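# Insert taper pins into the crank shaft collars

## Task

Push a taper pin all the way into the collar of every crank shaft. Each pin can only seat fully when inserted from one particular side of its hole, and a pin counts only if it stays seated once the robot lets go.

## Robot and tools

Robot: two xArm7 arms with parallel grippers, named left_arm and right_arm. Their bases sit in the scene frame at (-0.026, +0.406, 0) m for left_arm and (+0.048, -0.275, 0) m for right_arm, each turned slightly about z (quat_wxyz (+1.000, 0, 0, -0.025) and (+1.000, 0, 0, -0.016)). The scene frame has its origin on the table top midway between the arms. +z is up, +x reaches out over the table, and left_arm is on the +y side. The arm names do not indicate which side of any image they appear on.

Each arm has seven joints, in this column order with their stated ranges in radians: waist -6.283 to 6.283, shoulder -2.059 to 2.094, upper arm roll -6.283 to 6.283, elbow -0.192 to 3.927, forearm roll -6.283 to 6.283, wrist pitch -1.693 to 3.142, wrist roll -6.283 to 6.283. The true end of a joint may differ by up to 0.010 rad either way. Load limits (N m): waist 43.5, shoulder 43.5, upper arm roll 26.1, elbow 26.1, forearm roll 26.1, wrist pitch 17.4, wrist roll 17.4; a held part adds to the load.

Gripper: the fingers point along the gripper's +z axis and close along its y axis. The reported end_effector_position is the point between the pads when closed, about 2 cm short of the fingertips; closing pushes the tips roughly 10 mm further along +z. Fully open pad gap is 0.084 m.

Tool execute_actions, argument actions: a list holding either nothing (just read the state), one motion, or one wait. Optional pictures (boolean) chooses whether images come back; by default they do.
- Motion: {"rows": [[...]], "steps": n}, with n from 1 to 15 control steps of 1/30 s each (15 if omitted) and 1 to 15 rows. Each row is a single list of 16 numbers, all in [-1, 1], covering both arms even if only one moves: left_arm's 7 joint values then its opening, then right_arm's 7 joint values then its opening. One row is used per step; if rows run out, the last one repeats.
- Joint values are offsets, not poses: scaled so 1.0 equals 2.036 rad, measured from that arm's joint angles in the most recent result that reported them (before any such result in a scene, and for later calls within the same reply, from where the arm is when the action begins). They are not relative to the preceding row. Sending all zeros therefore pulls the arm back to those reference angles rather than holding still.
- Opening is absolute: +1 fully open, -1 closed.
- Wait: {"steps": n} with n up to 300; no new command, returns after that many steps since the previous result.
- A call that would push a joint more than 0.010 rad beyond its stated end is refused and nothing is sent. A request past the real end is clipped there, and the result may report "joint sent to its limit" (possibly about an earlier action). No such line does not prove there is room left.

Motion limits: joint targets move at most 3.14 rad/s, take 0.16 s to speed up, and all joints of an arm are slowed together. Each step's target stays within 0.623 rad of the measured angle, and if the targets would put the gripper over 70 mm from where it is measured, they are pulled back proportionally. Large moves thus take several calls. Between calls the arms keep heading to the last sent row until they settle or a step is HELD.

Result lines: a state line per arm with end_effector_position (m), end_effector_quat_wxyz and linear/angular velocities in the scene frame; printed positions can be off, more so at long reach. Joint positions and Joint velocities give each arm's seven joints (rad, rad/s) plus the pad gap (m, m/s). grip_measured is the measured opening on the same scale as the commanded opening. "joint command not followed" means the clearance check altered or blocked some joint targets; the rest of the row still ran. HELD marks steps where your row was partly or wholly not sent.

Gripping: to hold something, command an opening clearly below grip_measured; the lower, the firmer (about 24 N per pad at most for objects up to about 6 cm). Repeating grip_measured gives a light squeeze that weakens on wider parts, which may slip. Closing fast can squeeze too hard and even spring the fingers open. Brief tugs on held parts and pushes on loose objects can occur, so grip firmly.

Cameras (504x504 each): cam_high, cam_low, cam_left_wrist, cam_right_wrist, returned in that order. Calibration (intrinsics, distortion and T_world_to_cam) was given for each; the wrist camera poses follow the arm joints, and small offsets from those numbers are possible. Tool zoom_image takes camera (one of the four names) and region [x0, y0, x1, y1] in image pixels, top-left origin, at most 504 by 504, and returns a closer look at that camera's latest image.

Tool read_manual (section, default "licences") only returns licence texts. Tool finished_scene takes scene, the number of the current scene; it ends that scene irreversibly, reports success and starts the next one. Replying without any tool call ends everything.

To avoid: knocking or placing anything off the table; arms colliding or pressing on each other; dropping, slamming or shoving parts hard. If contact torque reaches a joint's load limit, that arm backs off slightly, freezes for 10 seconds and drops the rest of the call. Holding loads heats motors: a MOTOR HOT line appears from 65 °C, and at 80 °C the arm is braked until it cools (OVER-TEMPERATURE FAULT). Release pins only once they are seated so they stay put on their own.

Each tool is called after "Emit:" in YAML: its name, and indented under it one key for each argument.

## Session

Emit:
execute_actions:
  actions: []

Scene clock: 0.00 s of 6600.00 s.
left_arm: end_effector_position=(+0.2694, +0.5992, +0.2553) grip_measured=+1.00 end_effector_quat_wxyz=(+0.259, +0.805, +0.000, -0.534) end_effector_velocity=(-0.000, -0.000, -0.000) end_effector_angular_velocity=(-0.001, -0.000, +0.000) | right_arm: end_effector_position=(+0.7383, -0.1938, +0.3362) grip_measured=+1.00 end_effector_quat_wxyz=(+0.306, +0.261, +0.885, +0.235) end_effector_velocity=(+0.000, -0.002, -0.000) end_effector_angular_velocity=(-0.001, +0.000, -0.003)
Joint positions: left_arm=[ 0.581  0.673 -0.018  1.845  0.1    2.441  0.536  0.084] | right_arm=[-0.123  0.26   0.273  1.397  0.346  0.401 -2.752  0.084]
Joint velocities: left_arm=[ 0.     0.    -0.    -0.001 -0.001 -0.     0.001 -0.   ] | right_arm=[ 0.     0.    -0.004 -0.    -0.    -0.     0.    -0.   ]
Motor temperatures (°C, as the motors report them): left_arm=[30 31 32 31 31 34 30] | right_arm=[29 29 31 31 33 30 35]

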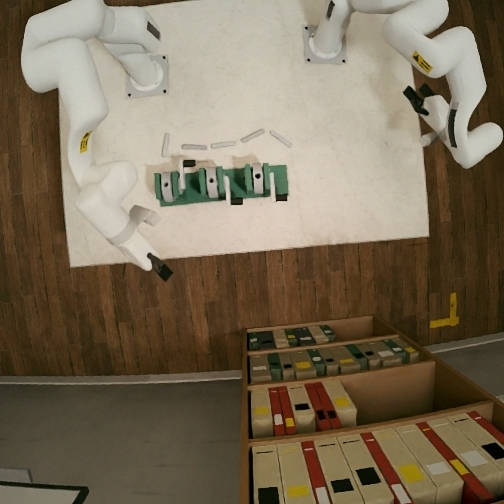

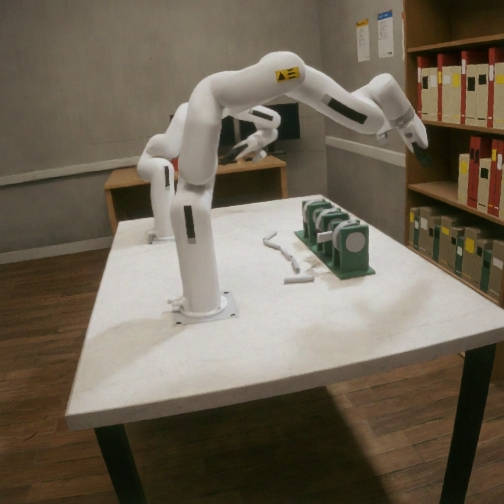

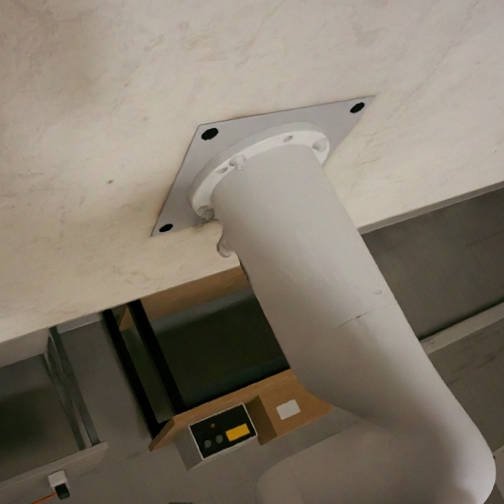

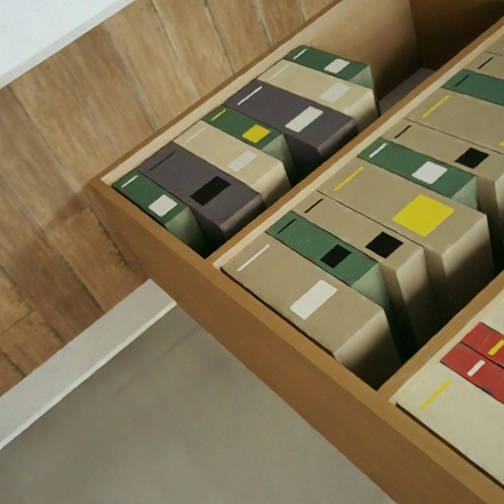

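Emit:
zoom_image:
  camera: "cam_high"
  region: [140, 120, 300, 220]

Emit:
zoom_image:
  camera: "cam_low"
  region: [250, 190, 390, 300]

Region (140, 120, 300, 220) of cam_high's 504x504 image, scaled by 3.150, with more detail than that image has; it fills the top 315 rows of this view, and the rest is white.

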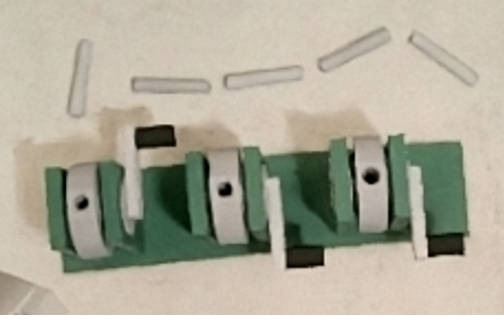

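Region (250, 190, 390, 300) of cam_low's 504x504 image, scaled by 3.600, with more detail than that image has; it fills the top 396 rows of this view, and the rest is white.

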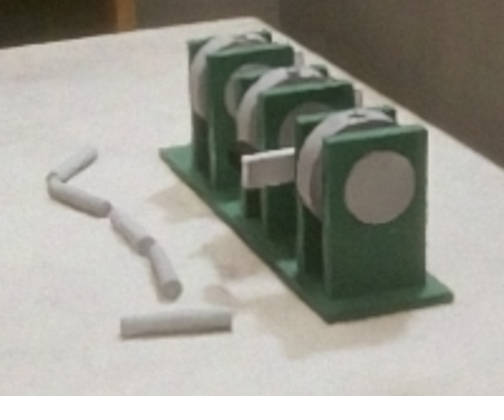

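Emit:
execute_actions:
  actions:
    - {"rows": [[0,0,0,0,0,0,0,1, 0.2986,-0.0697,-0.1341,0.0339,-0.1699,0.4651,0.0314,1]], "steps": 15}
  pictures: false

Emit:
execute_actions:
  actions:
    - {"steps": 45}

Scene clock: 73.13 s of 6600.00 s.
left_arm: end_effector_position=(+0.2694, +0.5992, +0.2553) grip_measured=+1.00 end_effector_quat_wxyz=(+0.259, +0.805, +0.000, -0.534) end_effector_velocity=(+0.000, +0.000, -0.000) end_effector_angular_velocity=(-0.000, -0.001, -0.000) | right_arm: end_effector_position=(+0.6101, -0.0575, +0.3084) grip_measured=+1.00 end_effector_quat_wxyz=(+0.124, +0.073, +0.983, +0.117) end_effector_velocity=(-0.428, +0.128, -0.097) end_effector_angular_velocity=(-0.933, +1.149, +0.774)
Joint positions: left_arm=[ 0.581  0.673 -0.018  1.845  0.1    2.441  0.536  0.084] | right_arm=[ 0.275  0.167  0.096  1.442  0.12   0.957 -2.711  0.084]
Joint velocities: left_arm=[-0.     0.001  0.     0.     0.    -0.001  0.    -0.   ] | right_arm=[ 0.912 -0.209 -0.424  0.097 -0.522  1.699  0.097 -0.   ]
Motor temperatures (°C, as the motors report them): left_arm=[30 32 32 33 31 35 30] | right_arm=[29 30 31 36 33 31 35]
Steps of this call (steps 1 to 90: nothing new was sent; then 69.63 s passed at rest; steps 91 to 105: all 15 steps of this action). Readings (joint positions):
91: left_arm=[0.581 0.673 -0.018 1.845 0.100 2.441 0.536] | right_arm=[-0.123 0.260 0.273 1.397 0.345 0.402 -2.752]
92: left_arm=[0.581 0.673 -0.018 1.845 0.100 2.441 0.536] | right_arm=[-0.117 0.259 0.269 1.398 0.342 0.409 -2.751]
94: left_arm=[0.581 0.673 -0.018 1.845 0.100 2.441 0.536] | right_arm=[-0.076 0.250 0.242 1.402 0.316 0.456 -2.747]
98: left_arm=[0.581 0.673 -0.018 1.845 0.100 2.441 0.536] | right_arm=[0.058 0.218 0.193 1.418 0.243 0.604 -2.733]
105: the state above

Scene clock: 74.63 s of 6600.00 s.
left_arm: end_effector_position=(+0.2694, +0.5992, +0.2553) grip_measured=+1.00 end_effector_quat_wxyz=(+0.259, +0.805, +0.000, -0.534) end_effector_velocity=(-0.000, -0.000, -0.000) end_effector_angular_velocity=(-0.001, +0.001, -0.000) | right_arm: end_effector_position=(+0.5102, -0.0497, +0.3003) grip_measured=+1.00 end_effector_quat_wxyz=(+0.000, -0.000, +1.000, -0.000) end_effector_velocity=(+0.000, -0.001, -0.001) end_effector_angular_velocity=(-0.001, +0.002, -0.001)
Joint positions: left_arm=[ 0.581  0.673 -0.018  1.845  0.1    2.441  0.536  0.084] | right_arm=[ 0.485  0.118  0.     1.466 -0.     1.348 -2.688  0.084]
Joint velocities: left_arm=[-0.     0.    -0.    -0.001  0.    -0.     0.001  0.   ] | right_arm=[ 0.     0.002 -0.002 -0.    -0.    -0.    -0.001  0.   ]
Motor temperatures (°C, as the motors report them): left_arm=[30 32 32 33 31 35 30] | right_arm=[29 30 31 36 33 31 35]
Steps of this call (steps 1 to 30: the robot went on to your last target; steps 31 to 45: nothing new was sent). Readings (joint positions):
1: left_arm=[0.581 0.673 -0.018 1.845 0.100 2.441 0.536] | right_arm=[0.305 0.160 0.082 1.446 0.102 1.014 -2.707]
2: left_arm=[0.581 0.673 -0.018 1.845 0.100 2.441 0.536] | right_arm=[0.336 0.153 0.068 1.449 0.085 1.072 -2.704]
4: left_arm=[0.581 0.673 -0.018 1.845 0.100 2.441 0.536] | right_arm=[0.398 0.138 0.040 1.456 0.049 1.187 -2.697]
8: left_arm=[0.581 0.673 -0.018 1.845 0.100 2.441 0.536] | right_arm=[0.468 0.121 0.011 1.465 0.011 1.313 -2.690]
45: the state above
All arms were judged still, so your last target was given up. Only a new action makes them travel on or press farther. Fingers that are still opening or closing keep moving.
camera_calibration (this result's frames):
cam_left_wrist: T_world_to_cam=[[0.29023, -0.861466, 0.416705, 0.365725], [-0.447112, 0.262926, 0.854963, -0.185245], [-0.846084, -0.43445, -0.308863, 0.698369], [0, 0, 0, 1]] pos_world=[0.401909, 0.667171, 0.221678]
cam_right_wrist: T_world_to_cam=[[0.00103919, 0.9998, 0.0199601, 0.0736017], [0.999984, -0.00114937, 0.00550942, -0.441246], [0.00553126, 0.0199541, -0.999786, 0.432239], [0, 0, 0, 1]] pos_world=[0.438772, -0.0827191, 0.433108]

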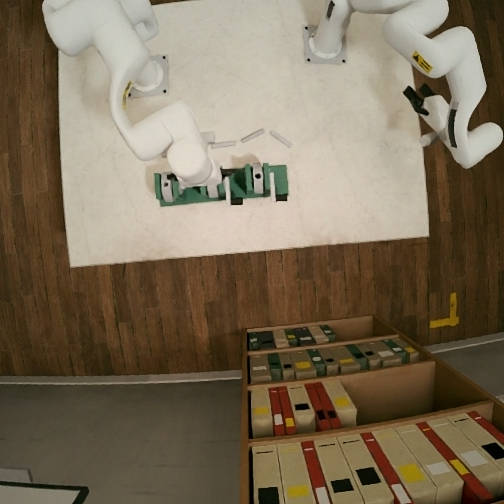

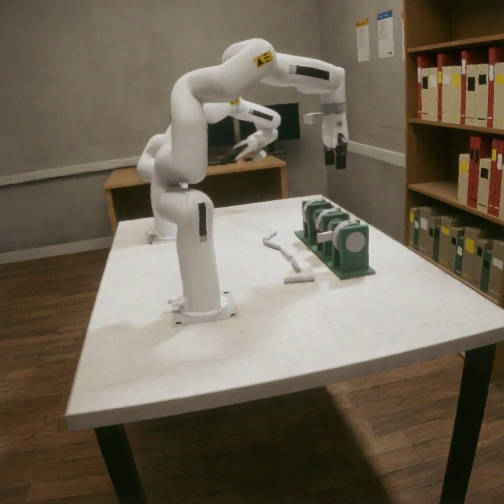

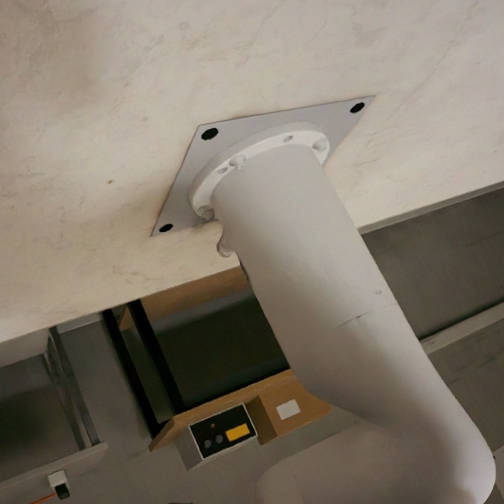

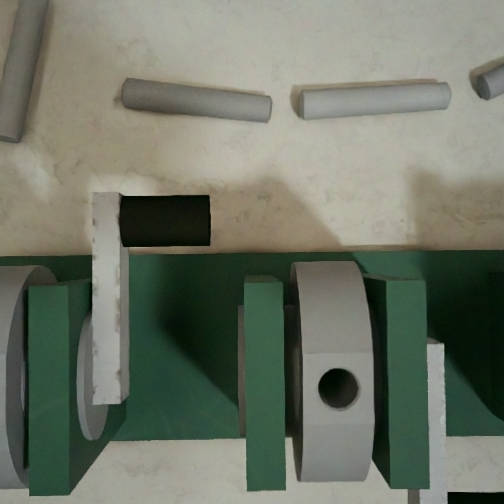

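Emit:
zoom_image:
  camera: "cam_right_wrist"
  region: [230, 250, 450, 500]

Emit:
zoom_image:
  camera: "cam_right_wrist"
  region: [0, 40, 504, 150]

Region (230, 250, 450, 500) of cam_right_wrist's 504x504 image, scaled by 2.016, with more detail than that image has; it fills the left 444 columns of this view, and the rest is white.

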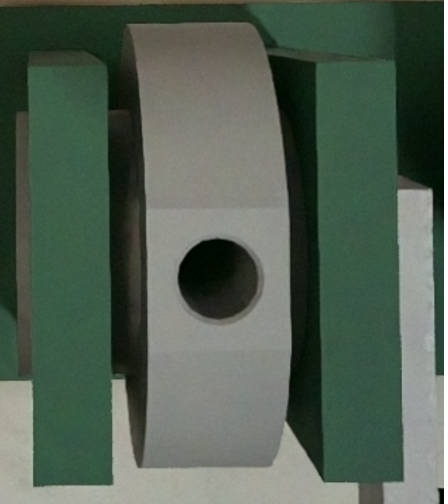

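Region (0, 40, 504, 150) of cam_right_wrist's 504x504 image, scaled by 1.000; it fills the top 110 rows of this view, and the rest is white.

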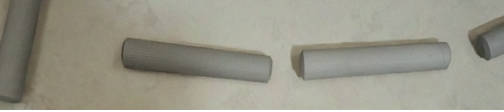

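Emit:
execute_actions:
  actions:
    - {"rows": [[0,0,0,0,0,0,0,1, -0.1089,0.0486,0,0.0203,0,-0.0283,-0.1092,1]], "steps": 15}
  pictures: false

Emit:
execute_actions:
  actions:
    - {"steps": 15}

Scene clock: 110.87 s of 6600.00 s.
left_arm: end_effector_position=(+0.2694, +0.5992, +0.2553) grip_measured=+1.00 end_effector_quat_wxyz=(+0.259, +0.805, +0.000, -0.534) end_effector_velocity=(-0.000, -0.000, -0.000) end_effector_angular_velocity=(-0.000, -0.000, +0.000) | right_arm: end_effector_position=(+0.5736, -0.1473, +0.2710) grip_measured=+1.00 end_effector_quat_wxyz=(+0.000, -0.001, +1.000, +0.000) end_effector_velocity=(+0.005, +0.017, +0.006) end_effector_angular_velocity=(+0.019, -0.024, +0.074)
Joint positions: left_arm=[ 0.581  0.673 -0.018  1.845  0.1    2.441  0.536  0.084] | right_arm=[ 0.268  0.215  0.001  1.507  0.     1.292 -2.906  0.084]
Joint velocities: left_arm=[ 0. -0. -0. -0. -0. -0.  0.  0.] | right_arm=[-0.015  0.007  0.043  0.02   0.004 -0.015 -0.048  0.   ]
Motor temperatures (°C, as the motors report them): left_arm=[30 32 32 34 31 35 30] | right_arm=[29 30 31 36 33 30 35]
Steps of this call (steps 1 to 90: nothing new was sent; then 32.73 s passed at rest; steps 91 to 105: all 15 steps of this action). Readings (joint positions):
91: left_arm=[0.581 0.673 -0.018 1.845 0.100 2.441 0.536] | right_arm=[0.484 0.118 0.000 1.466 -0.000 1.348 -2.689]
92: left_arm=[0.581 0.673 -0.018 1.845 0.100 2.441 0.536] | right_arm=[0.479 0.120 0.002 1.468 0.000 1.346 -2.696]
94: left_arm=[0.581 0.673 -0.018 1.845 0.100 2.441 0.536] | right_arm=[0.440 0.138 0.008 1.478 0.001 1.335 -2.740]
98: left_arm=[0.581 0.673 -0.018 1.845 0.100 2.441 0.536] | right_arm=[0.327 0.189 -0.003 1.495 -0.000 1.308 -2.845]
105: the state above

Scene clock: 111.37 s of 6600.00 s.
left_arm: end_effector_position=(+0.2694, +0.5992, +0.2553) grip_measured=+1.00 end_effector_quat_wxyz=(+0.259, +0.805, +0.000, -0.534) end_effector_velocity=(+0.000, +0.000, -0.000) end_effector_angular_velocity=(+0.001, +0.001, -0.000) | right_arm: end_effector_position=(+0.5747, -0.1503, +0.2702) grip_measured=+1.00 end_effector_quat_wxyz=(+0.000, -0.001, +1.000, +0.000) end_effector_velocity=(+0.000, -0.001, -0.000) end_effector_angular_velocity=(-0.001, +0.000, -0.003)
Joint positions: left_arm=[ 0.581  0.673 -0.018  1.845  0.1    2.441  0.536  0.084] | right_arm=[ 0.263  0.217  0.     1.508 -0.     1.291 -2.911  0.084]
Joint velocities: left_arm=[ 0.     0.001  0.     0.001  0.001  0.     0.    -0.   ] | right_arm=[-0.001  0.001 -0.     0.    -0.001 -0.     0.001 -0.   ]
Motor temperatures (°C, as the motors report them): left_arm=[30 32 32 34 31 35 30] | right_arm=[29 30 31 36 33 30 35]
Steps of this call (steps 1 to 15: the robot went on to your last target). Readings (joint positions):
1: left_arm=[0.581 0.673 -0.018 1.845 0.100 2.441 0.536] | right_arm=[0.267 0.215 0.002 1.508 0.000 1.291 -2.907]
2: left_arm=[0.581 0.673 -0.018 1.845 0.100 2.441 0.536] | right_arm=[0.267 0.215 0.003 1.508 0.000 1.291 -2.908]
4: left_arm=[0.581 0.673 -0.018 1.845 0.100 2.441 0.536] | right_arm=[0.265 0.216 0.002 1.508 0.000 1.291 -2.910]
8: left_arm=[0.581 0.673 -0.018 1.845 0.100 2.441 0.536] | right_arm=[0.264 0.217 0.001 1.508 -0.000 1.291 -2.910]
15: the state above
All arms were judged still, so your last target was given up. Only a new action makes them travel on or press farther. Fingers that are still opening or closing keep moving.
camera_calibration (this result's frames):
cam_left_wrist: T_world_to_cam=[[0.29023, -0.861466, 0.416705, 0.365725], [-0.447112, 0.262926, 0.854963, -0.185245], [-0.846084, -0.43445, -0.308863, 0.698369], [0, 0, 0, 1]] pos_world=[0.401909, 0.667171, 0.221678]
cam_right_wrist: T_world_to_cam=[[0.000128424, 0.999799, 0.0200296, 0.175272], [0.999984, -0.000240423, 0.00558937, -0.50563], [0.00559306, 0.0200286, -0.999784, 0.403765], [0, 0, 0, 1]] pos_world=[0.503341, -0.183445, 0.402993]

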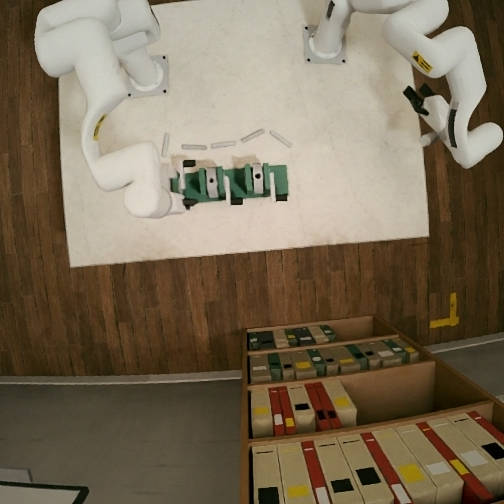

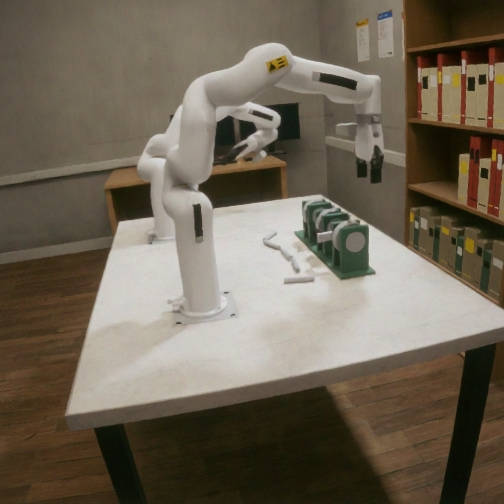

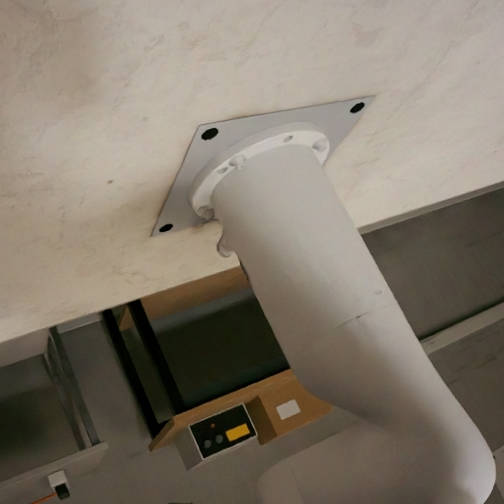

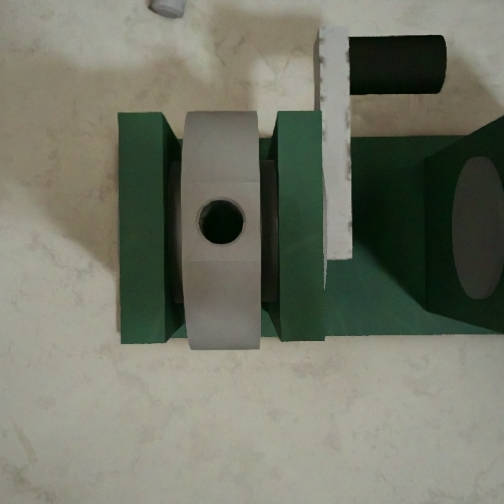

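Emit:
zoom_image:
  camera: "cam_right_wrist"
  region: [110, 100, 360, 360]

Region (110, 100, 360, 360) of cam_right_wrist's 504x504 image, scaled by 1.938, with more detail than that image has; it fills the left 485 columns of this view, and the rest is white.

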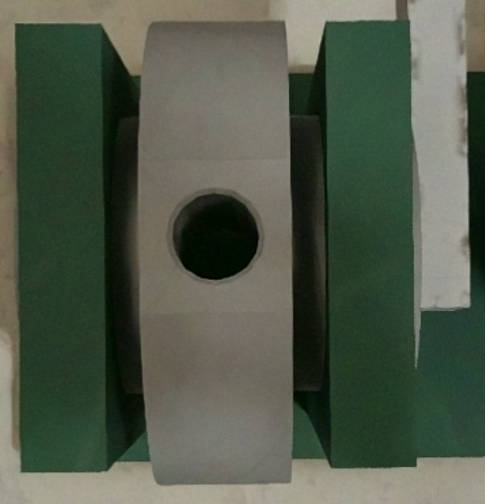

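Emit:
execute_actions:
  actions:
    - {"rows": [[0,0,0,0,0,0,0,1, 0.121,0.087,0,0.1208,0,0.0338,0.1212,1]], "steps": 15}
  pictures: false

Emit:
execute_actions:
  actions:
    - {"steps": 18}

Scene clock: 138.70 s of 6600.00 s.
left_arm: end_effector_position=(+0.2694, +0.5992, +0.2553) grip_measured=+1.00 end_effector_quat_wxyz=(+0.259, +0.805, +0.000, -0.534) end_effector_velocity=(+0.000, +0.000, -0.000) end_effector_angular_velocity=(+0.000, +0.000, -0.000) | right_arm: end_effector_position=(+0.5703, -0.0067, +0.2695) grip_measured=+1.00 end_effector_quat_wxyz=(-0.001, -0.002, +1.000, +0.000) end_effector_velocity=(+0.027, -0.019, +0.012) end_effector_angular_velocity=(-0.020, -0.038, -0.125)
Joint positions: left_arm=[ 0.581  0.673 -0.018  1.845  0.1    2.441  0.536  0.084] | right_arm=[ 0.504  0.39   0.002  1.746  0.     1.358 -2.671  0.084]
Joint velocities: left_arm=[-0.     0.001  0.     0.     0.    -0.    -0.    -0.   ] | right_arm=[ 0.021  0.036 -0.075  0.083 -0.007  0.022  0.079  0.   ]
Motor temperatures (°C, as the motors report them): left_arm=[30 33 32 34 31 35 30] | right_arm=[29 30 31 36 33 30 35]
Steps of this call (steps 1 to 90: nothing new was sent; then 23.83 s passed at rest; steps 91 to 105: all 15 steps of this action). Readings (joint positions):
91: left_arm=[0.581 0.673 -0.018 1.845 0.100 2.441 0.536] | right_arm=[0.264 0.217 -0.000 1.508 -0.000 1.291 -2.910]
92: left_arm=[0.581 0.673 -0.018 1.845 0.100 2.441 0.536] | right_arm=[0.269 0.221 -0.002 1.514 -0.000 1.293 -2.903]
94: left_arm=[0.581 0.673 -0.018 1.845 0.100 2.441 0.536] | right_arm=[0.307 0.250 -0.009 1.557 -0.001 1.305 -2.860]
98: left_arm=[0.581 0.673 -0.018 1.845 0.100 2.441 0.536] | right_arm=[0.415 0.326 0.003 1.658 0.000 1.333 -2.759]
105: the state above

Scene clock: 139.30 s of 6600.00 s.
left_arm: end_effector_position=(+0.2694, +0.5992, +0.2553) grip_measured=+1.00 end_effector_quat_wxyz=(+0.259, +0.805, +0.000, -0.534) end_effector_velocity=(-0.000, +0.000, +0.000) end_effector_angular_velocity=(+0.001, -0.000, +0.000) | right_arm: end_effector_position=(+0.5705, -0.0041, +0.2699) grip_measured=+1.00 end_effector_quat_wxyz=(+0.000, -0.000, +1.000, +0.000) end_effector_velocity=(-0.000, +0.001, -0.000) end_effector_angular_velocity=(-0.001, +0.001, +0.001)
Joint positions: left_arm=[ 0.581  0.673 -0.018  1.845  0.1    2.441  0.536  0.084] | right_arm=[ 0.51   0.394  0.     1.753 -0.     1.359 -2.664  0.084]
Joint velocities: left_arm=[ 0.    -0.001  0.     0.     0.001  0.    -0.001  0.   ] | right_arm=[ 0.002  0.001 -0.001  0.001  0.     0.001  0.    -0.   ]
Motor temperatures (°C, as the motors report them): left_arm=[30 33 32 34 31 35 30] | right_arm=[29 30 31 36 33 30 35]
Steps of this call (steps 1 to 15: the robot went on to your last target; steps 16 to 18: nothing new was sent). Readings (joint positions):
1: left_arm=[0.581 0.673 -0.018 1.845 0.100 2.441 0.536] | right_arm=[0.505 0.390 -0.001 1.749 -0.000 1.358 -2.669]
2: left_arm=[0.581 0.673 -0.018 1.845 0.100 2.441 0.536] | right_arm=[0.505 0.391 -0.002 1.750 -0.000 1.359 -2.667]
4: left_arm=[0.581 0.673 -0.018 1.845 0.100 2.441 0.536] | right_arm=[0.506 0.392 -0.002 1.752 -0.000 1.359 -2.666]
8: left_arm=[0.581 0.673 -0.018 1.845 0.100 2.441 0.536] | right_arm=[0.509 0.393 -0.000 1.753 -0.000 1.359 -2.664]
18: the state above
All arms were judged still, so your last target was given up. Only a new action makes them travel on or press farther. Fingers that are still opening or closing keep moving.
camera_calibration (this result's frames):
cam_right_wrist: T_world_to_cam=[[0.000775289, 0.999798, 0.0200771, 0.0287331], [0.999984, -0.000888492, 0.00563009, -0.50132], [0.0056468, 0.0200725, -0.999783, 0.400574], [0, 0, 0, 1]] pos_world=[0.499028, -0.0372132, 0.402733]

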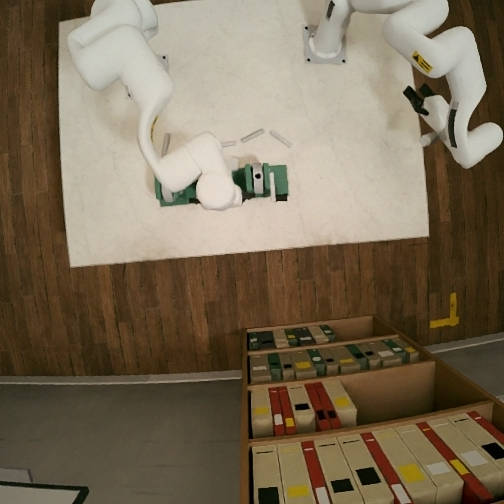

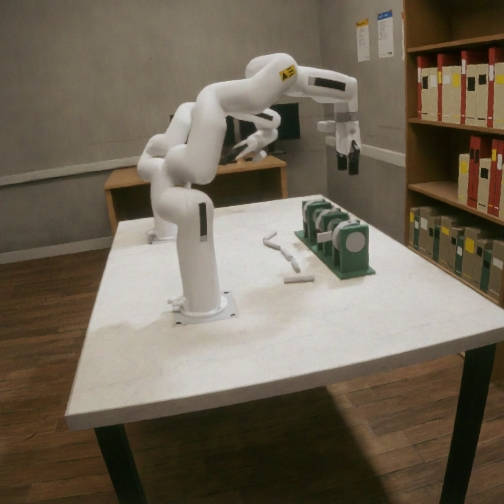

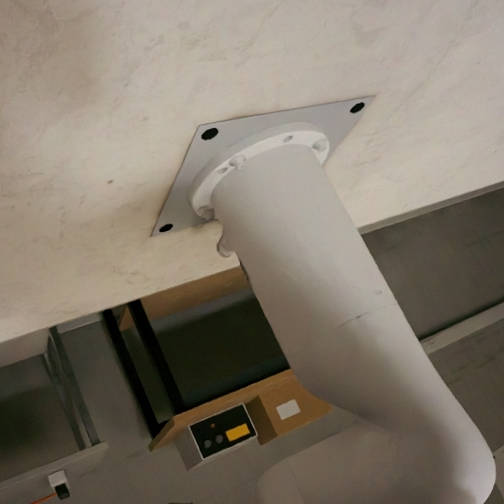

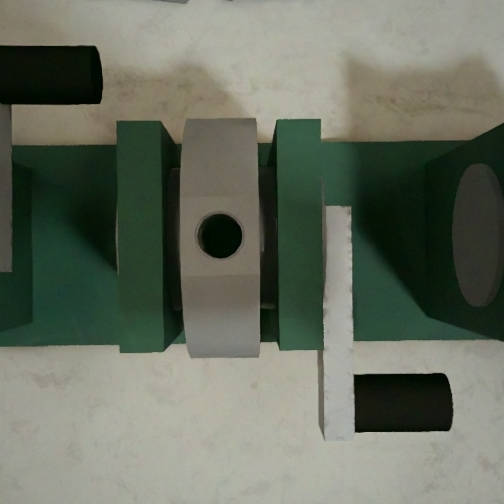

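Emit:
zoom_image:
  camera: "cam_right_wrist"
  region: [110, 100, 360, 360]

Region (110, 100, 360, 360) of cam_right_wrist's 504x504 image, scaled by 1.938, with more detail than that image has; it fills the left 485 columns of this view, and the rest is white.

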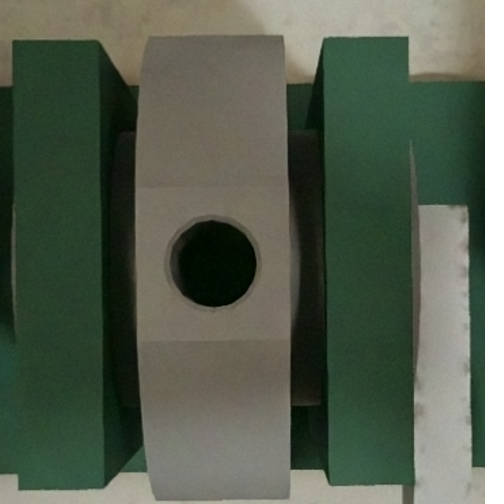

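Emit:
execute_actions:
  actions:
    - {"rows": [[0,0,0,0,0,0,0,1, 0.0496,-0.0238,0,-0.0339,0,-0.0101,0.8212,1]], "steps": 15}
  pictures: false

Emit:
execute_actions:
  actions:
    - {"steps": 30}

Scene clock: 180.53 s of 6600.00 s.
left_arm: end_effector_position=(+0.2694, +0.5992, +0.2553) grip_measured=+1.00 end_effector_quat_wxyz=(+0.259, +0.805, +0.000, -0.534) end_effector_velocity=(+0.000, +0.000, -0.000) end_effector_angular_velocity=(-0.000, -0.000, -0.000) | right_arm: end_effector_position=(+0.5326, +0.0382, +0.2703) grip_measured=+1.00 end_effector_quat_wxyz=(-0.000, +0.451, +0.892, +0.000) end_effector_velocity=(-0.015, +0.008, -0.003) end_effector_angular_velocity=(-0.012, -0.001, -2.979)
Joint positions: left_arm=[ 0.581  0.673 -0.018  1.845  0.1    2.441  0.536  0.084] | right_arm=[ 0.604  0.349  0.001  1.689 -0.     1.34  -1.631  0.084]
Joint velocities: left_arm=[ 0.     0.001 -0.     0.001  0.    -0.     0.001  0.   ] | right_arm=[ 0.049 -0.028 -0.024 -0.047 -0.003 -0.014  3.006 -0.   ]
Motor temperatures (°C, as the motors report them): left_arm=[30 33 32 34 31 35 30] | right_arm=[29 30 31 36 33 30 35]
Steps of this call (steps 1 to 90: nothing new was sent; then 37.73 s passed at rest; steps 91 to 105: all 15 steps of this action). Readings (joint positions):
91: left_arm=[0.581 0.673 -0.018 1.845 0.100 2.441 0.536] | right_arm=[0.510 0.394 0.000 1.753 -0.000 1.359 -2.663]
92: left_arm=[0.581 0.673 -0.018 1.845 0.100 2.441 0.536] | right_arm=[0.511 0.394 -0.000 1.753 -0.000 1.359 -2.657]
94: left_arm=[0.581 0.673 -0.018 1.845 0.100 2.441 0.536] | right_arm=[0.517 0.390 -0.002 1.747 -0.000 1.357 -2.606]
98: left_arm=[0.581 0.673 -0.018 1.845 0.100 2.441 0.536] | right_arm=[0.560 0.370 0.000 1.719 -0.000 1.349 -2.322]
105: the state above

Scene clock: 181.53 s of 6600.00 s.
left_arm: end_effector_position=(+0.2694, +0.5992, +0.2553) grip_measured=+1.00 end_effector_quat_wxyz=(+0.259, +0.805, +0.000, -0.534) end_effector_velocity=(-0.000, -0.000, -0.000) end_effector_angular_velocity=(-0.001, -0.000, -0.000) | right_arm: end_effector_position=(+0.5302, +0.0404, +0.2702) grip_measured=+1.00 end_effector_quat_wxyz=(+0.000, +0.707, +0.707, +0.000) end_effector_velocity=(-0.001, +0.002, +0.001) end_effector_angular_velocity=(+0.000, -0.000, +0.004)
Joint positions: left_arm=[ 0.581  0.673 -0.018  1.845  0.1    2.441  0.536  0.084] | right_arm=[ 0.61   0.345  0.     1.684 -0.     1.339 -0.992  0.084]
Joint velocities: left_arm=[-0.    -0.     0.    -0.001 -0.    -0.     0.001 -0.   ] | right_arm=[ 0.001 -0.001  0.003  0.    -0.001  0.001 -0.     0.   ]
Motor temperatures (°C, as the motors report them): left_arm=[30 33 32 34 31 35 30] | right_arm=[29 30 31 36 33 30 35]
Steps of this call (steps 1 to 30: the robot went on to your last target). Readings (joint positions):
1: left_arm=[0.581 0.673 -0.018 1.845 0.100 2.441 0.536] | right_arm=[0.606 0.348 0.000 1.688 -0.000 1.340 -1.530]
2: left_arm=[0.581 0.673 -0.018 1.845 0.100 2.441 0.536] | right_arm=[0.607 0.347 -0.000 1.687 -0.000 1.340 -1.430]
4: left_arm=[0.581 0.673 -0.018 1.845 0.100 2.441 0.536] | right_arm=[0.608 0.346 -0.001 1.686 -0.000 1.339 -1.247]
8: left_arm=[0.581 0.673 -0.018 1.845 0.100 2.441 0.536] | right_arm=[0.610 0.346 -0.000 1.685 -0.000 1.339 -1.050]
30: the state above
All arms were judged still, so your last target was given up. Only a new action makes them travel on or press farther. Fingers that are still opening or closing keep moving.
camera_calibration (this result's frames):
cam_right_wrist: T_world_to_cam=[[0.999796, -0.00067682, 0.0201752, -0.505058], [-0.000786208, -0.999985, 0.00541445, 0.109993], [0.0201713, -0.00542921, -0.999782, 0.393516], [0, 0, 0, 1]] pos_world=[0.497104, 0.111786, 0.403024]

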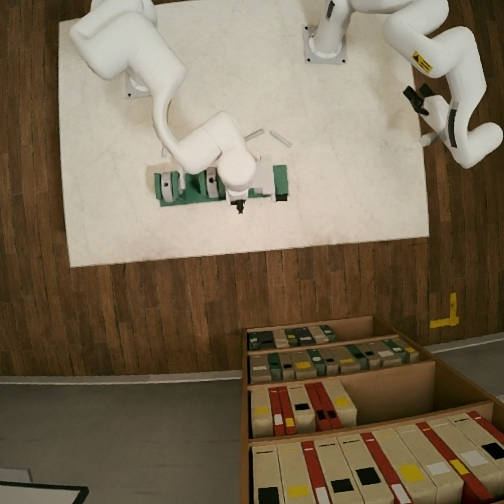

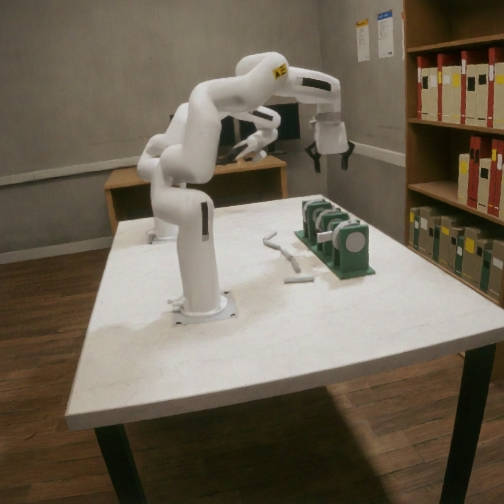

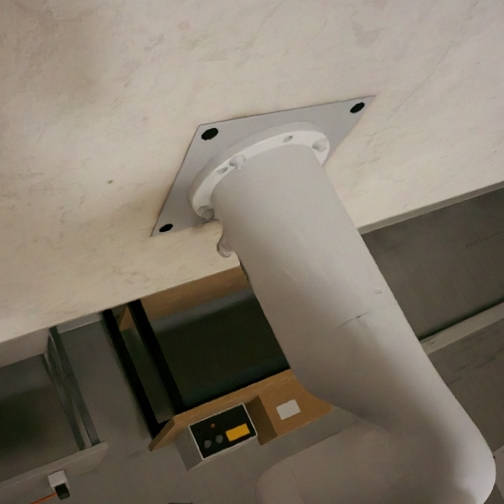

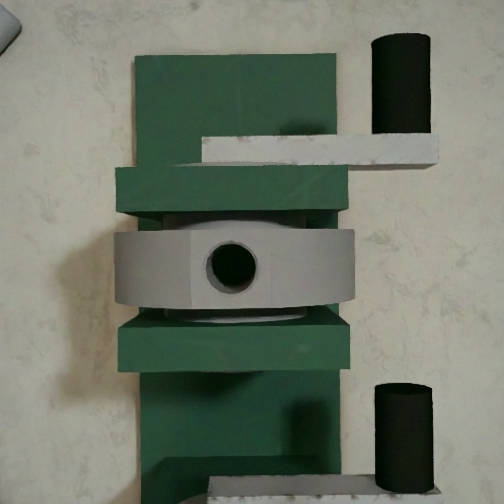

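Emit:
zoom_image:
  camera: "cam_right_wrist"
  region: [100, 140, 360, 390]

Region (100, 140, 360, 390) of cam_right_wrist's 504x504 image, scaled by 1.938, with more detail than that image has; it fills the top 485 rows of this view, and the rest is white.

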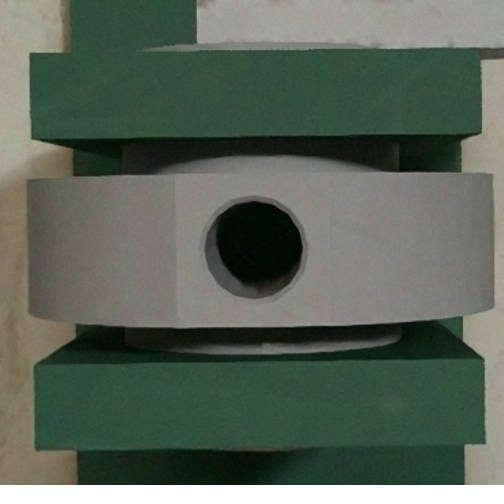

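Emit:
execute_actions:
  actions:
    - {"rows": [[-0.6667,-0.4249,0.0088,-0.3988,-0.0491,-0.5972,-0.6692,1, -0.02,0.0598,0,-0.0108,0,-0.0706,-0.0204,0.3]], "steps": 15}
  pictures: false

Emit:
execute_actions:
  actions:
    - {"steps": 60}

Scene clock: 302.03 s of 6600.00 s.
left_arm: end_effector_position=(+0.3118, +0.4392, +0.2539) grip_measured=+1.00 end_effector_quat_wxyz=(+0.007, +0.922, -0.007, -0.388) end_effector_velocity=(+0.084, -0.398, -0.020) end_effector_angular_velocity=(+0.795, -1.210, -0.343) | right_arm: end_effector_position=(+0.5652, +0.0352, +0.2031) grip_measured=+0.29 end_effector_quat_wxyz=(+0.000, +0.706, +0.708, +0.003) end_effector_velocity=(+0.001, -0.008, -0.017) end_effector_angular_velocity=(-0.014, +0.017, -0.006)
Joint positions: left_arm=[ 0.124  0.234 -0.01   1.423  0.044  1.984  0.079  0.084] | right_arm=[ 0.571  0.464  0.001  1.665  0.     1.196 -1.033  0.056]
Joint velocities: left_arm=[-1.137 -0.873  0.018 -0.785 -0.089 -1.127 -1.129 -0.   ] | right_arm=[-0.006  0.018 -0.006 -0.017 -0.001 -0.013 -0.005 -0.   ]
Motor temperatures (°C, as the motors report them): left_arm=[30 33 32 34 31 35 30] | right_arm=[29 31 31 37 33 30 35]
Steps of this call (steps 1 to 90: nothing new was sent; then 117.00 s passed at rest; steps 91 to 105: all 15 steps of this action). Readings (joint positions):
91: left_arm=[0.581 0.673 -0.018 1.845 0.100 2.440 0.536] | right_arm=[0.610 0.346 0.000 1.684 -0.000 1.338 -0.992]
92: left_arm=[0.576 0.668 -0.016 1.838 0.099 2.433 0.529] | right_arm=[0.609 0.349 0.001 1.685 -0.000 1.332 -0.994]
94: left_arm=[0.536 0.625 -0.008 1.788 0.093 2.385 0.481] | right_arm=[0.598 0.380 0.003 1.684 0.000 1.287 -1.007]
98: left_arm=[0.385 0.477 -0.014 1.648 0.071 2.243 0.339] | right_arm=[0.573 0.460 -0.003 1.657 -0.000 1.217 -1.028]
105: the state above

Scene clock: 304.03 s of 6600.00 s.
left_arm: end_effector_position=(+0.2584, +0.0971, +0.2701) grip_measured=+1.00 end_effector_quat_wxyz=(+0.000, +1.000, -0.000, +0.000) end_effector_velocity=(+0.000, -0.000, +0.000) end_effector_angular_velocity=(+0.000, -0.000, -0.000) | right_arm: end_effector_position=(+0.5651, +0.0339, +0.2000) grip_measured=+0.29 end_effector_quat_wxyz=(+0.000, +0.707, +0.708, +0.000) end_effector_velocity=(-0.000, +0.000, -0.001) end_effector_angular_velocity=(-0.000, +0.001, +0.000)
Joint positions: left_arm=[-0.776 -0.192 -0.     1.033  0.     1.225 -0.826  0.084] | right_arm=[ 0.57   0.467  0.     1.662 -0.     1.195 -1.034  0.056]
Joint velocities: left_arm=[-0.  0.  0.  0.  0.  0.  0. -0.] | right_arm=[ 0.001  0.002  0.     0.     0.    -0.     0.     0.   ]
Motor temperatures (°C, as the motors report them): left_arm=[30 33 32 34 31 35 30] | right_arm=[29 31 31 37 33 30 35]
Steps of this call (steps 1 to 45: the robot went on to your last target; steps 46 to 60: nothing new was sent). Readings (joint positions):
1: left_arm=[0.086 0.206 -0.010 1.397 0.042 1.946 0.042] | right_arm=[0.571 0.464 0.001 1.664 -0.000 1.196 -1.033]
2: left_arm=[0.048 0.180 -0.009 1.373 0.039 1.908 0.004] | right_arm=[0.570 0.465 0.001 1.664 -0.000 1.196 -1.034]
4: left_arm=[-0.027 0.133 -0.008 1.331 0.034 1.833 -0.071] | right_arm=[0.570 0.466 0.000 1.663 -0.000 1.196 -1.034]
8: left_arm=[-0.175 0.058 -0.006 1.262 0.026 1.694 -0.219] | right_arm=[0.570 0.467 0.000 1.663 -0.000 1.195 -1.034]
60: the state above
All arms were judged still, so your last target was given up. Only a new action makes them travel on or press farther. Fingers that are still opening or closing keep moving.
camera_calibration (this result's frames):
cam_left_wrist: T_world_to_cam=[[0.00394835, -0.999914, 0.0124858, 0.126772], [-0.99975, -0.00422168, -0.0219406, 0.334828], [0.0219915, -0.0123961, -0.999681, 0.396807], [0, 0, 0, 1]] pos_world=[0.325517, 0.133094, 0.402444]
cam_right_wrist: T_world_to_cam=[[0.999797, 0.000140432, 0.0201668, -0.538526], [0.0000314891, -0.999985, 0.00540233, 0.10347], [0.0201672, -0.00540059, -0.999782, 0.322579], [0, 0, 0, 1]] pos_world=[0.531908, 0.105287, 0.33281]

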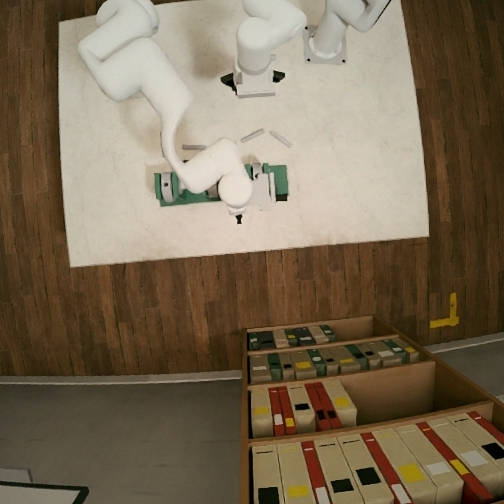

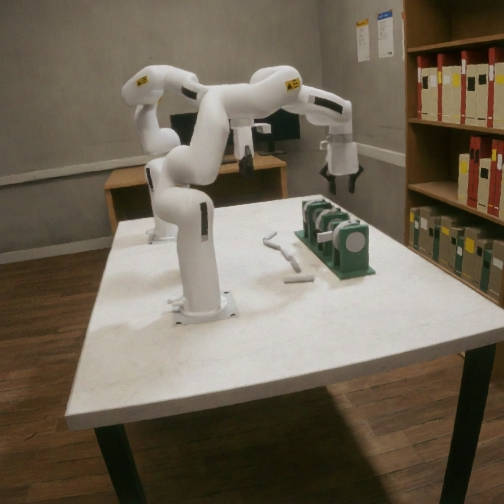

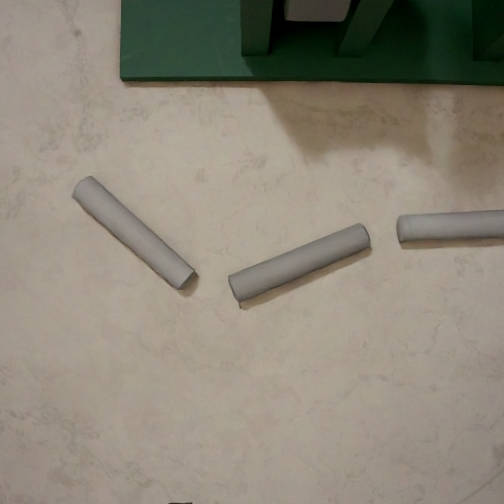

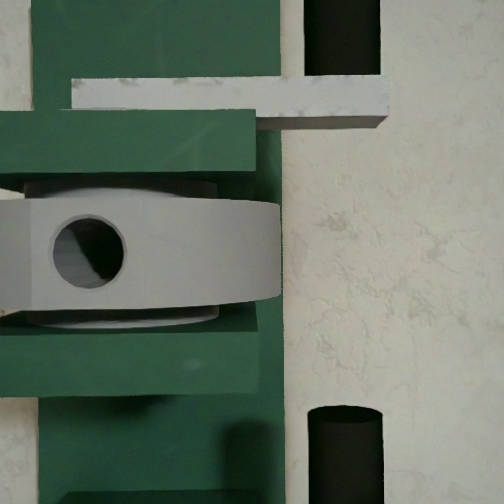

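Emit:
zoom_image:
  camera: "cam_left_wrist"
  region: [60, 160, 504, 320]

Region (60, 160, 504, 320) of cam_left_wrist's 504x504 image, scaled by 1.135, with more detail than that image has; it fills the top 182 rows of this view, and the rest is white.

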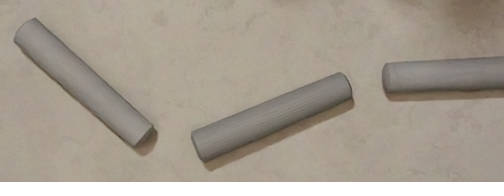

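Emit:
zoom_image:
  camera: "cam_left_wrist"
  region: [60, 165, 220, 305]

Emit:
zoom_image:
  camera: "cam_left_wrist"
  region: [220, 165, 380, 305]

Region (60, 165, 220, 305) of cam_left_wrist's 504x504 image, scaled by 3.150, with more detail than that image has; it fills the top 441 rows of this view, and the rest is white.

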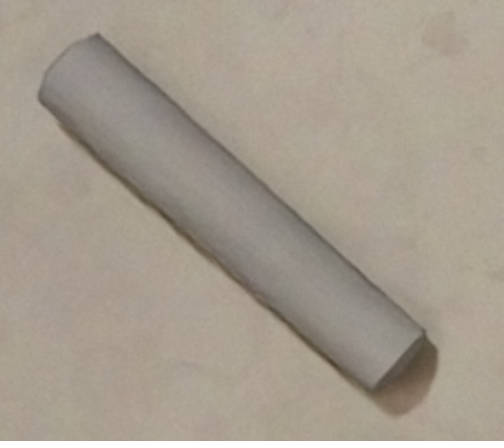

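Region (220, 165, 380, 305) of cam_left_wrist's 504x504 image, scaled by 3.150, with more detail than that image has; it fills the top 441 rows of this view, and the rest is white.

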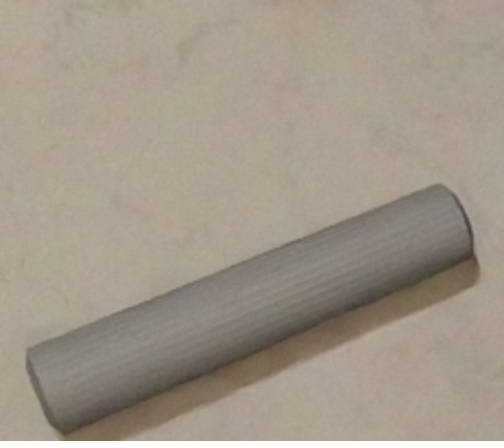

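Emit:
execute_actions:
  actions:
    - {"rows": [[0,0,0,0,0,0,0,1, 0,0.013,0,-0.0208,0,-0.0338,0,0.3],[0,0,0,0,0,0,0,1, 0,0.013,0,-0.0208,0,-0.0338,0,0.3],[0,0,0,0,0,0,0,1, 0,0.013,0,-0.0208,0,-0.0338,0,0.3],[0,0,0,0,0,0,0,1, 0,0.026,0,-0.0416,0,-0.0677,0,0.3],[0,0,0,0,0,0,0,1, 0,0.026,0,-0.0416,0,-0.0677,0,0.3],[0,0,0,0,0,0,0,1, 0,0.026,0,-0.0416,0,-0.0677,0,0.3],[0,0,0,0,0,0,0,1, 0,0.0391,0,-0.0624,0,-0.1015,0,0.3]], "steps": 15}
  pictures: false

Emit:
execute_actions:
  actions:
    - {"steps": 10}

Scene clock: 328.90 s of 6600.00 s.
left_arm: end_effector_position=(+0.2584, +0.0971, +0.2701) grip_measured=+1.00 end_effector_quat_wxyz=(+0.000, +1.000, -0.000, +0.000) end_effector_velocity=(+0.000, -0.000, +0.001) end_effector_angular_velocity=(-0.002, -0.002, -0.000) | right_arm: end_effector_position=(+0.5648, +0.0338, +0.1164) grip_measured=+0.29 end_effector_quat_wxyz=(-0.000, +0.707, +0.708, -0.001) end_effector_velocity=(+0.022, +0.013, +0.021) end_effector_angular_velocity=(+0.054, -0.090, +0.000)
Joint positions: left_arm=[-0.776 -0.192 -0.     1.033  0.     1.225 -0.826  0.084] | right_arm=[ 0.57   0.546  0.     1.539 -0.     0.995 -1.034  0.056]
Joint velocities: left_arm=[-0.    -0.001 -0.     0.001  0.    -0.001  0.     0.   ] | right_arm=[ 0.    -0.02  -0.     0.007  0.001 -0.078 -0.001  0.   ]
Motor temperatures (°C, as the motors report them): left_arm=[30 32 32 35 31 35 30] | right_arm=[29 31 31 37 33 30 35]
Steps of this call (steps 1 to 90: nothing new was sent; then 21.37 s passed at rest; steps 91 to 105: all 15 steps of this action). Readings (joint positions):
91: left_arm=[-0.776 -0.192 -0.000 1.033 0.000 1.225 -0.826] | right_arm=[0.570 0.467 0.000 1.662 -0.000 1.194 -1.034]
92: left_arm=[-0.776 -0.192 -0.000 1.033 0.000 1.225 -0.826] | right_arm=[0.570 0.469 0.000 1.660 -0.000 1.188 -1.034]
94: left_arm=[-0.776 -0.192 -0.000 1.033 0.000 1.225 -0.826] | right_arm=[0.570 0.478 0.000 1.643 -0.000 1.156 -1.034]
98: left_arm=[-0.776 -0.192 -0.000 1.033 0.000 1.225 -0.826] | right_arm=[0.570 0.515 0.000 1.586 -0.000 1.075 -1.034]
105: the state above

Scene clock: 329.23 s of 6600.00 s.
left_arm: end_effector_position=(+0.2584, +0.0971, +0.2701) grip_measured=+1.00 end_effector_quat_wxyz=(+0.000, +1.000, -0.000, +0.000) end_effector_velocity=(+0.000, -0.000, +0.000) end_effector_angular_velocity=(-0.001, -0.001, +0.001) | right_arm: end_effector_position=(+0.5652, +0.0340, +0.1153) grip_measured=+0.29 end_effector_quat_wxyz=(+0.000, +0.707, +0.708, +0.000) end_effector_velocity=(-0.001, -0.000, -0.002) end_effector_angular_velocity=(-0.001, +0.003, -0.001)
Joint positions: left_arm=[-0.776 -0.192 -0.     1.033  0.     1.225 -0.826  0.084] | right_arm=[ 0.57   0.546  0.     1.536 -0.     0.989 -1.034  0.056]
Joint velocities: left_arm=[-0.    -0.001 -0.     0.001  0.    -0.    -0.001 -0.   ] | right_arm=[-0.     0.002  0.001 -0.001  0.    -0.001  0.001  0.   ]
Motor temperatures (°C, as the motors report them): left_arm=[30 32 32 35 31 35 30] | right_arm=[29 31 31 37 33 30 35]
Steps of this call (steps 1 to 10: the robot went on to your last target). Readings (joint positions):
1: left_arm=[-0.776 -0.192 -0.000 1.033 0.000 1.225 -0.826] | right_arm=[0.570 0.545 0.000 1.539 -0.000 0.993 -1.034]
2: left_arm=[-0.776 -0.192 -0.000 1.033 0.000 1.225 -0.826] | right_arm=[0.570 0.545 0.000 1.539 -0.000 0.991 -1.034]
4: left_arm=[-0.776 -0.192 -0.000 1.033 0.000 1.225 -0.826] | right_arm=[0.570 0.545 0.000 1.538 -0.000 0.990 -1.034]
8: left_arm=[-0.776 -0.192 -0.000 1.033 0.000 1.225 -0.826] | right_arm=[0.570 0.546 0.000 1.536 -0.000 0.989 -1.034]
10: the state above
camera_calibration (this result's frames):
cam_left_wrist: T_world_to_cam=[[0.00394814, -0.999914, 0.0124859, 0.126772], [-0.99975, -0.00422147, -0.0219406, 0.334828], [0.0219915, -0.0123962, -0.999681, 0.396807], [0, 0, 0, 1]] pos_world=[0.325517, 0.133094, 0.402444]
cam_right_wrist: T_world_to_cam=[[0.999788, 0.00014913, 0.0206016, -0.536966], [0.0000437425, -0.999987, 0.00511586, 0.104028], [0.0206021, -0.00511388, -0.999775, 0.23765], [0, 0, 0, 1]] pos_world=[0.531951, 0.105323, 0.248126]

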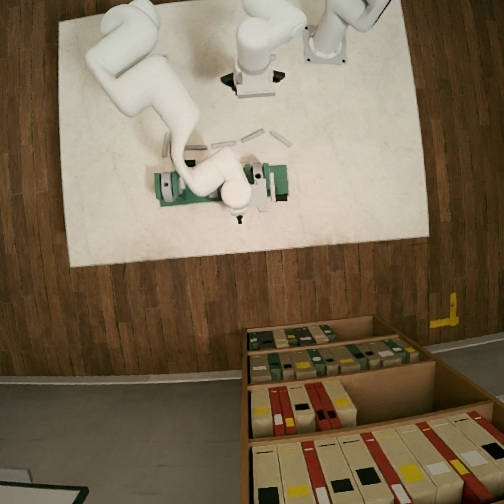

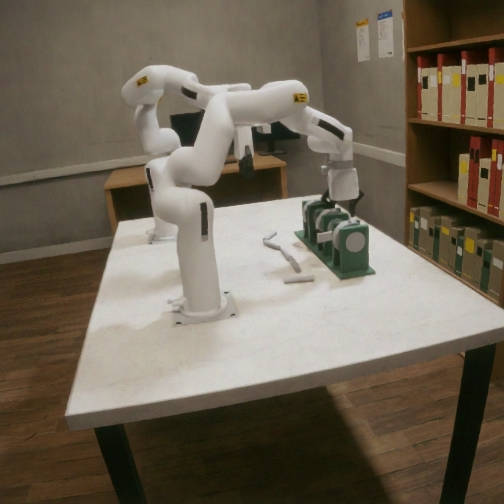

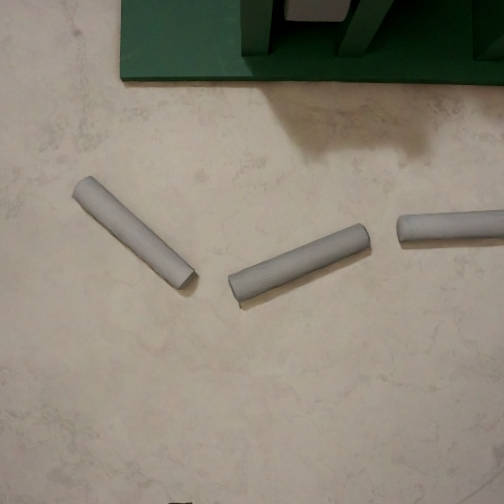

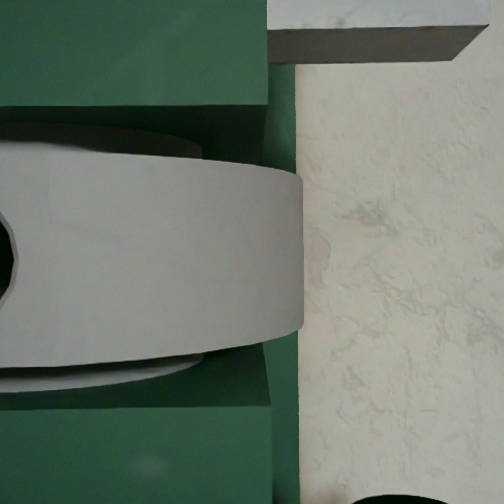

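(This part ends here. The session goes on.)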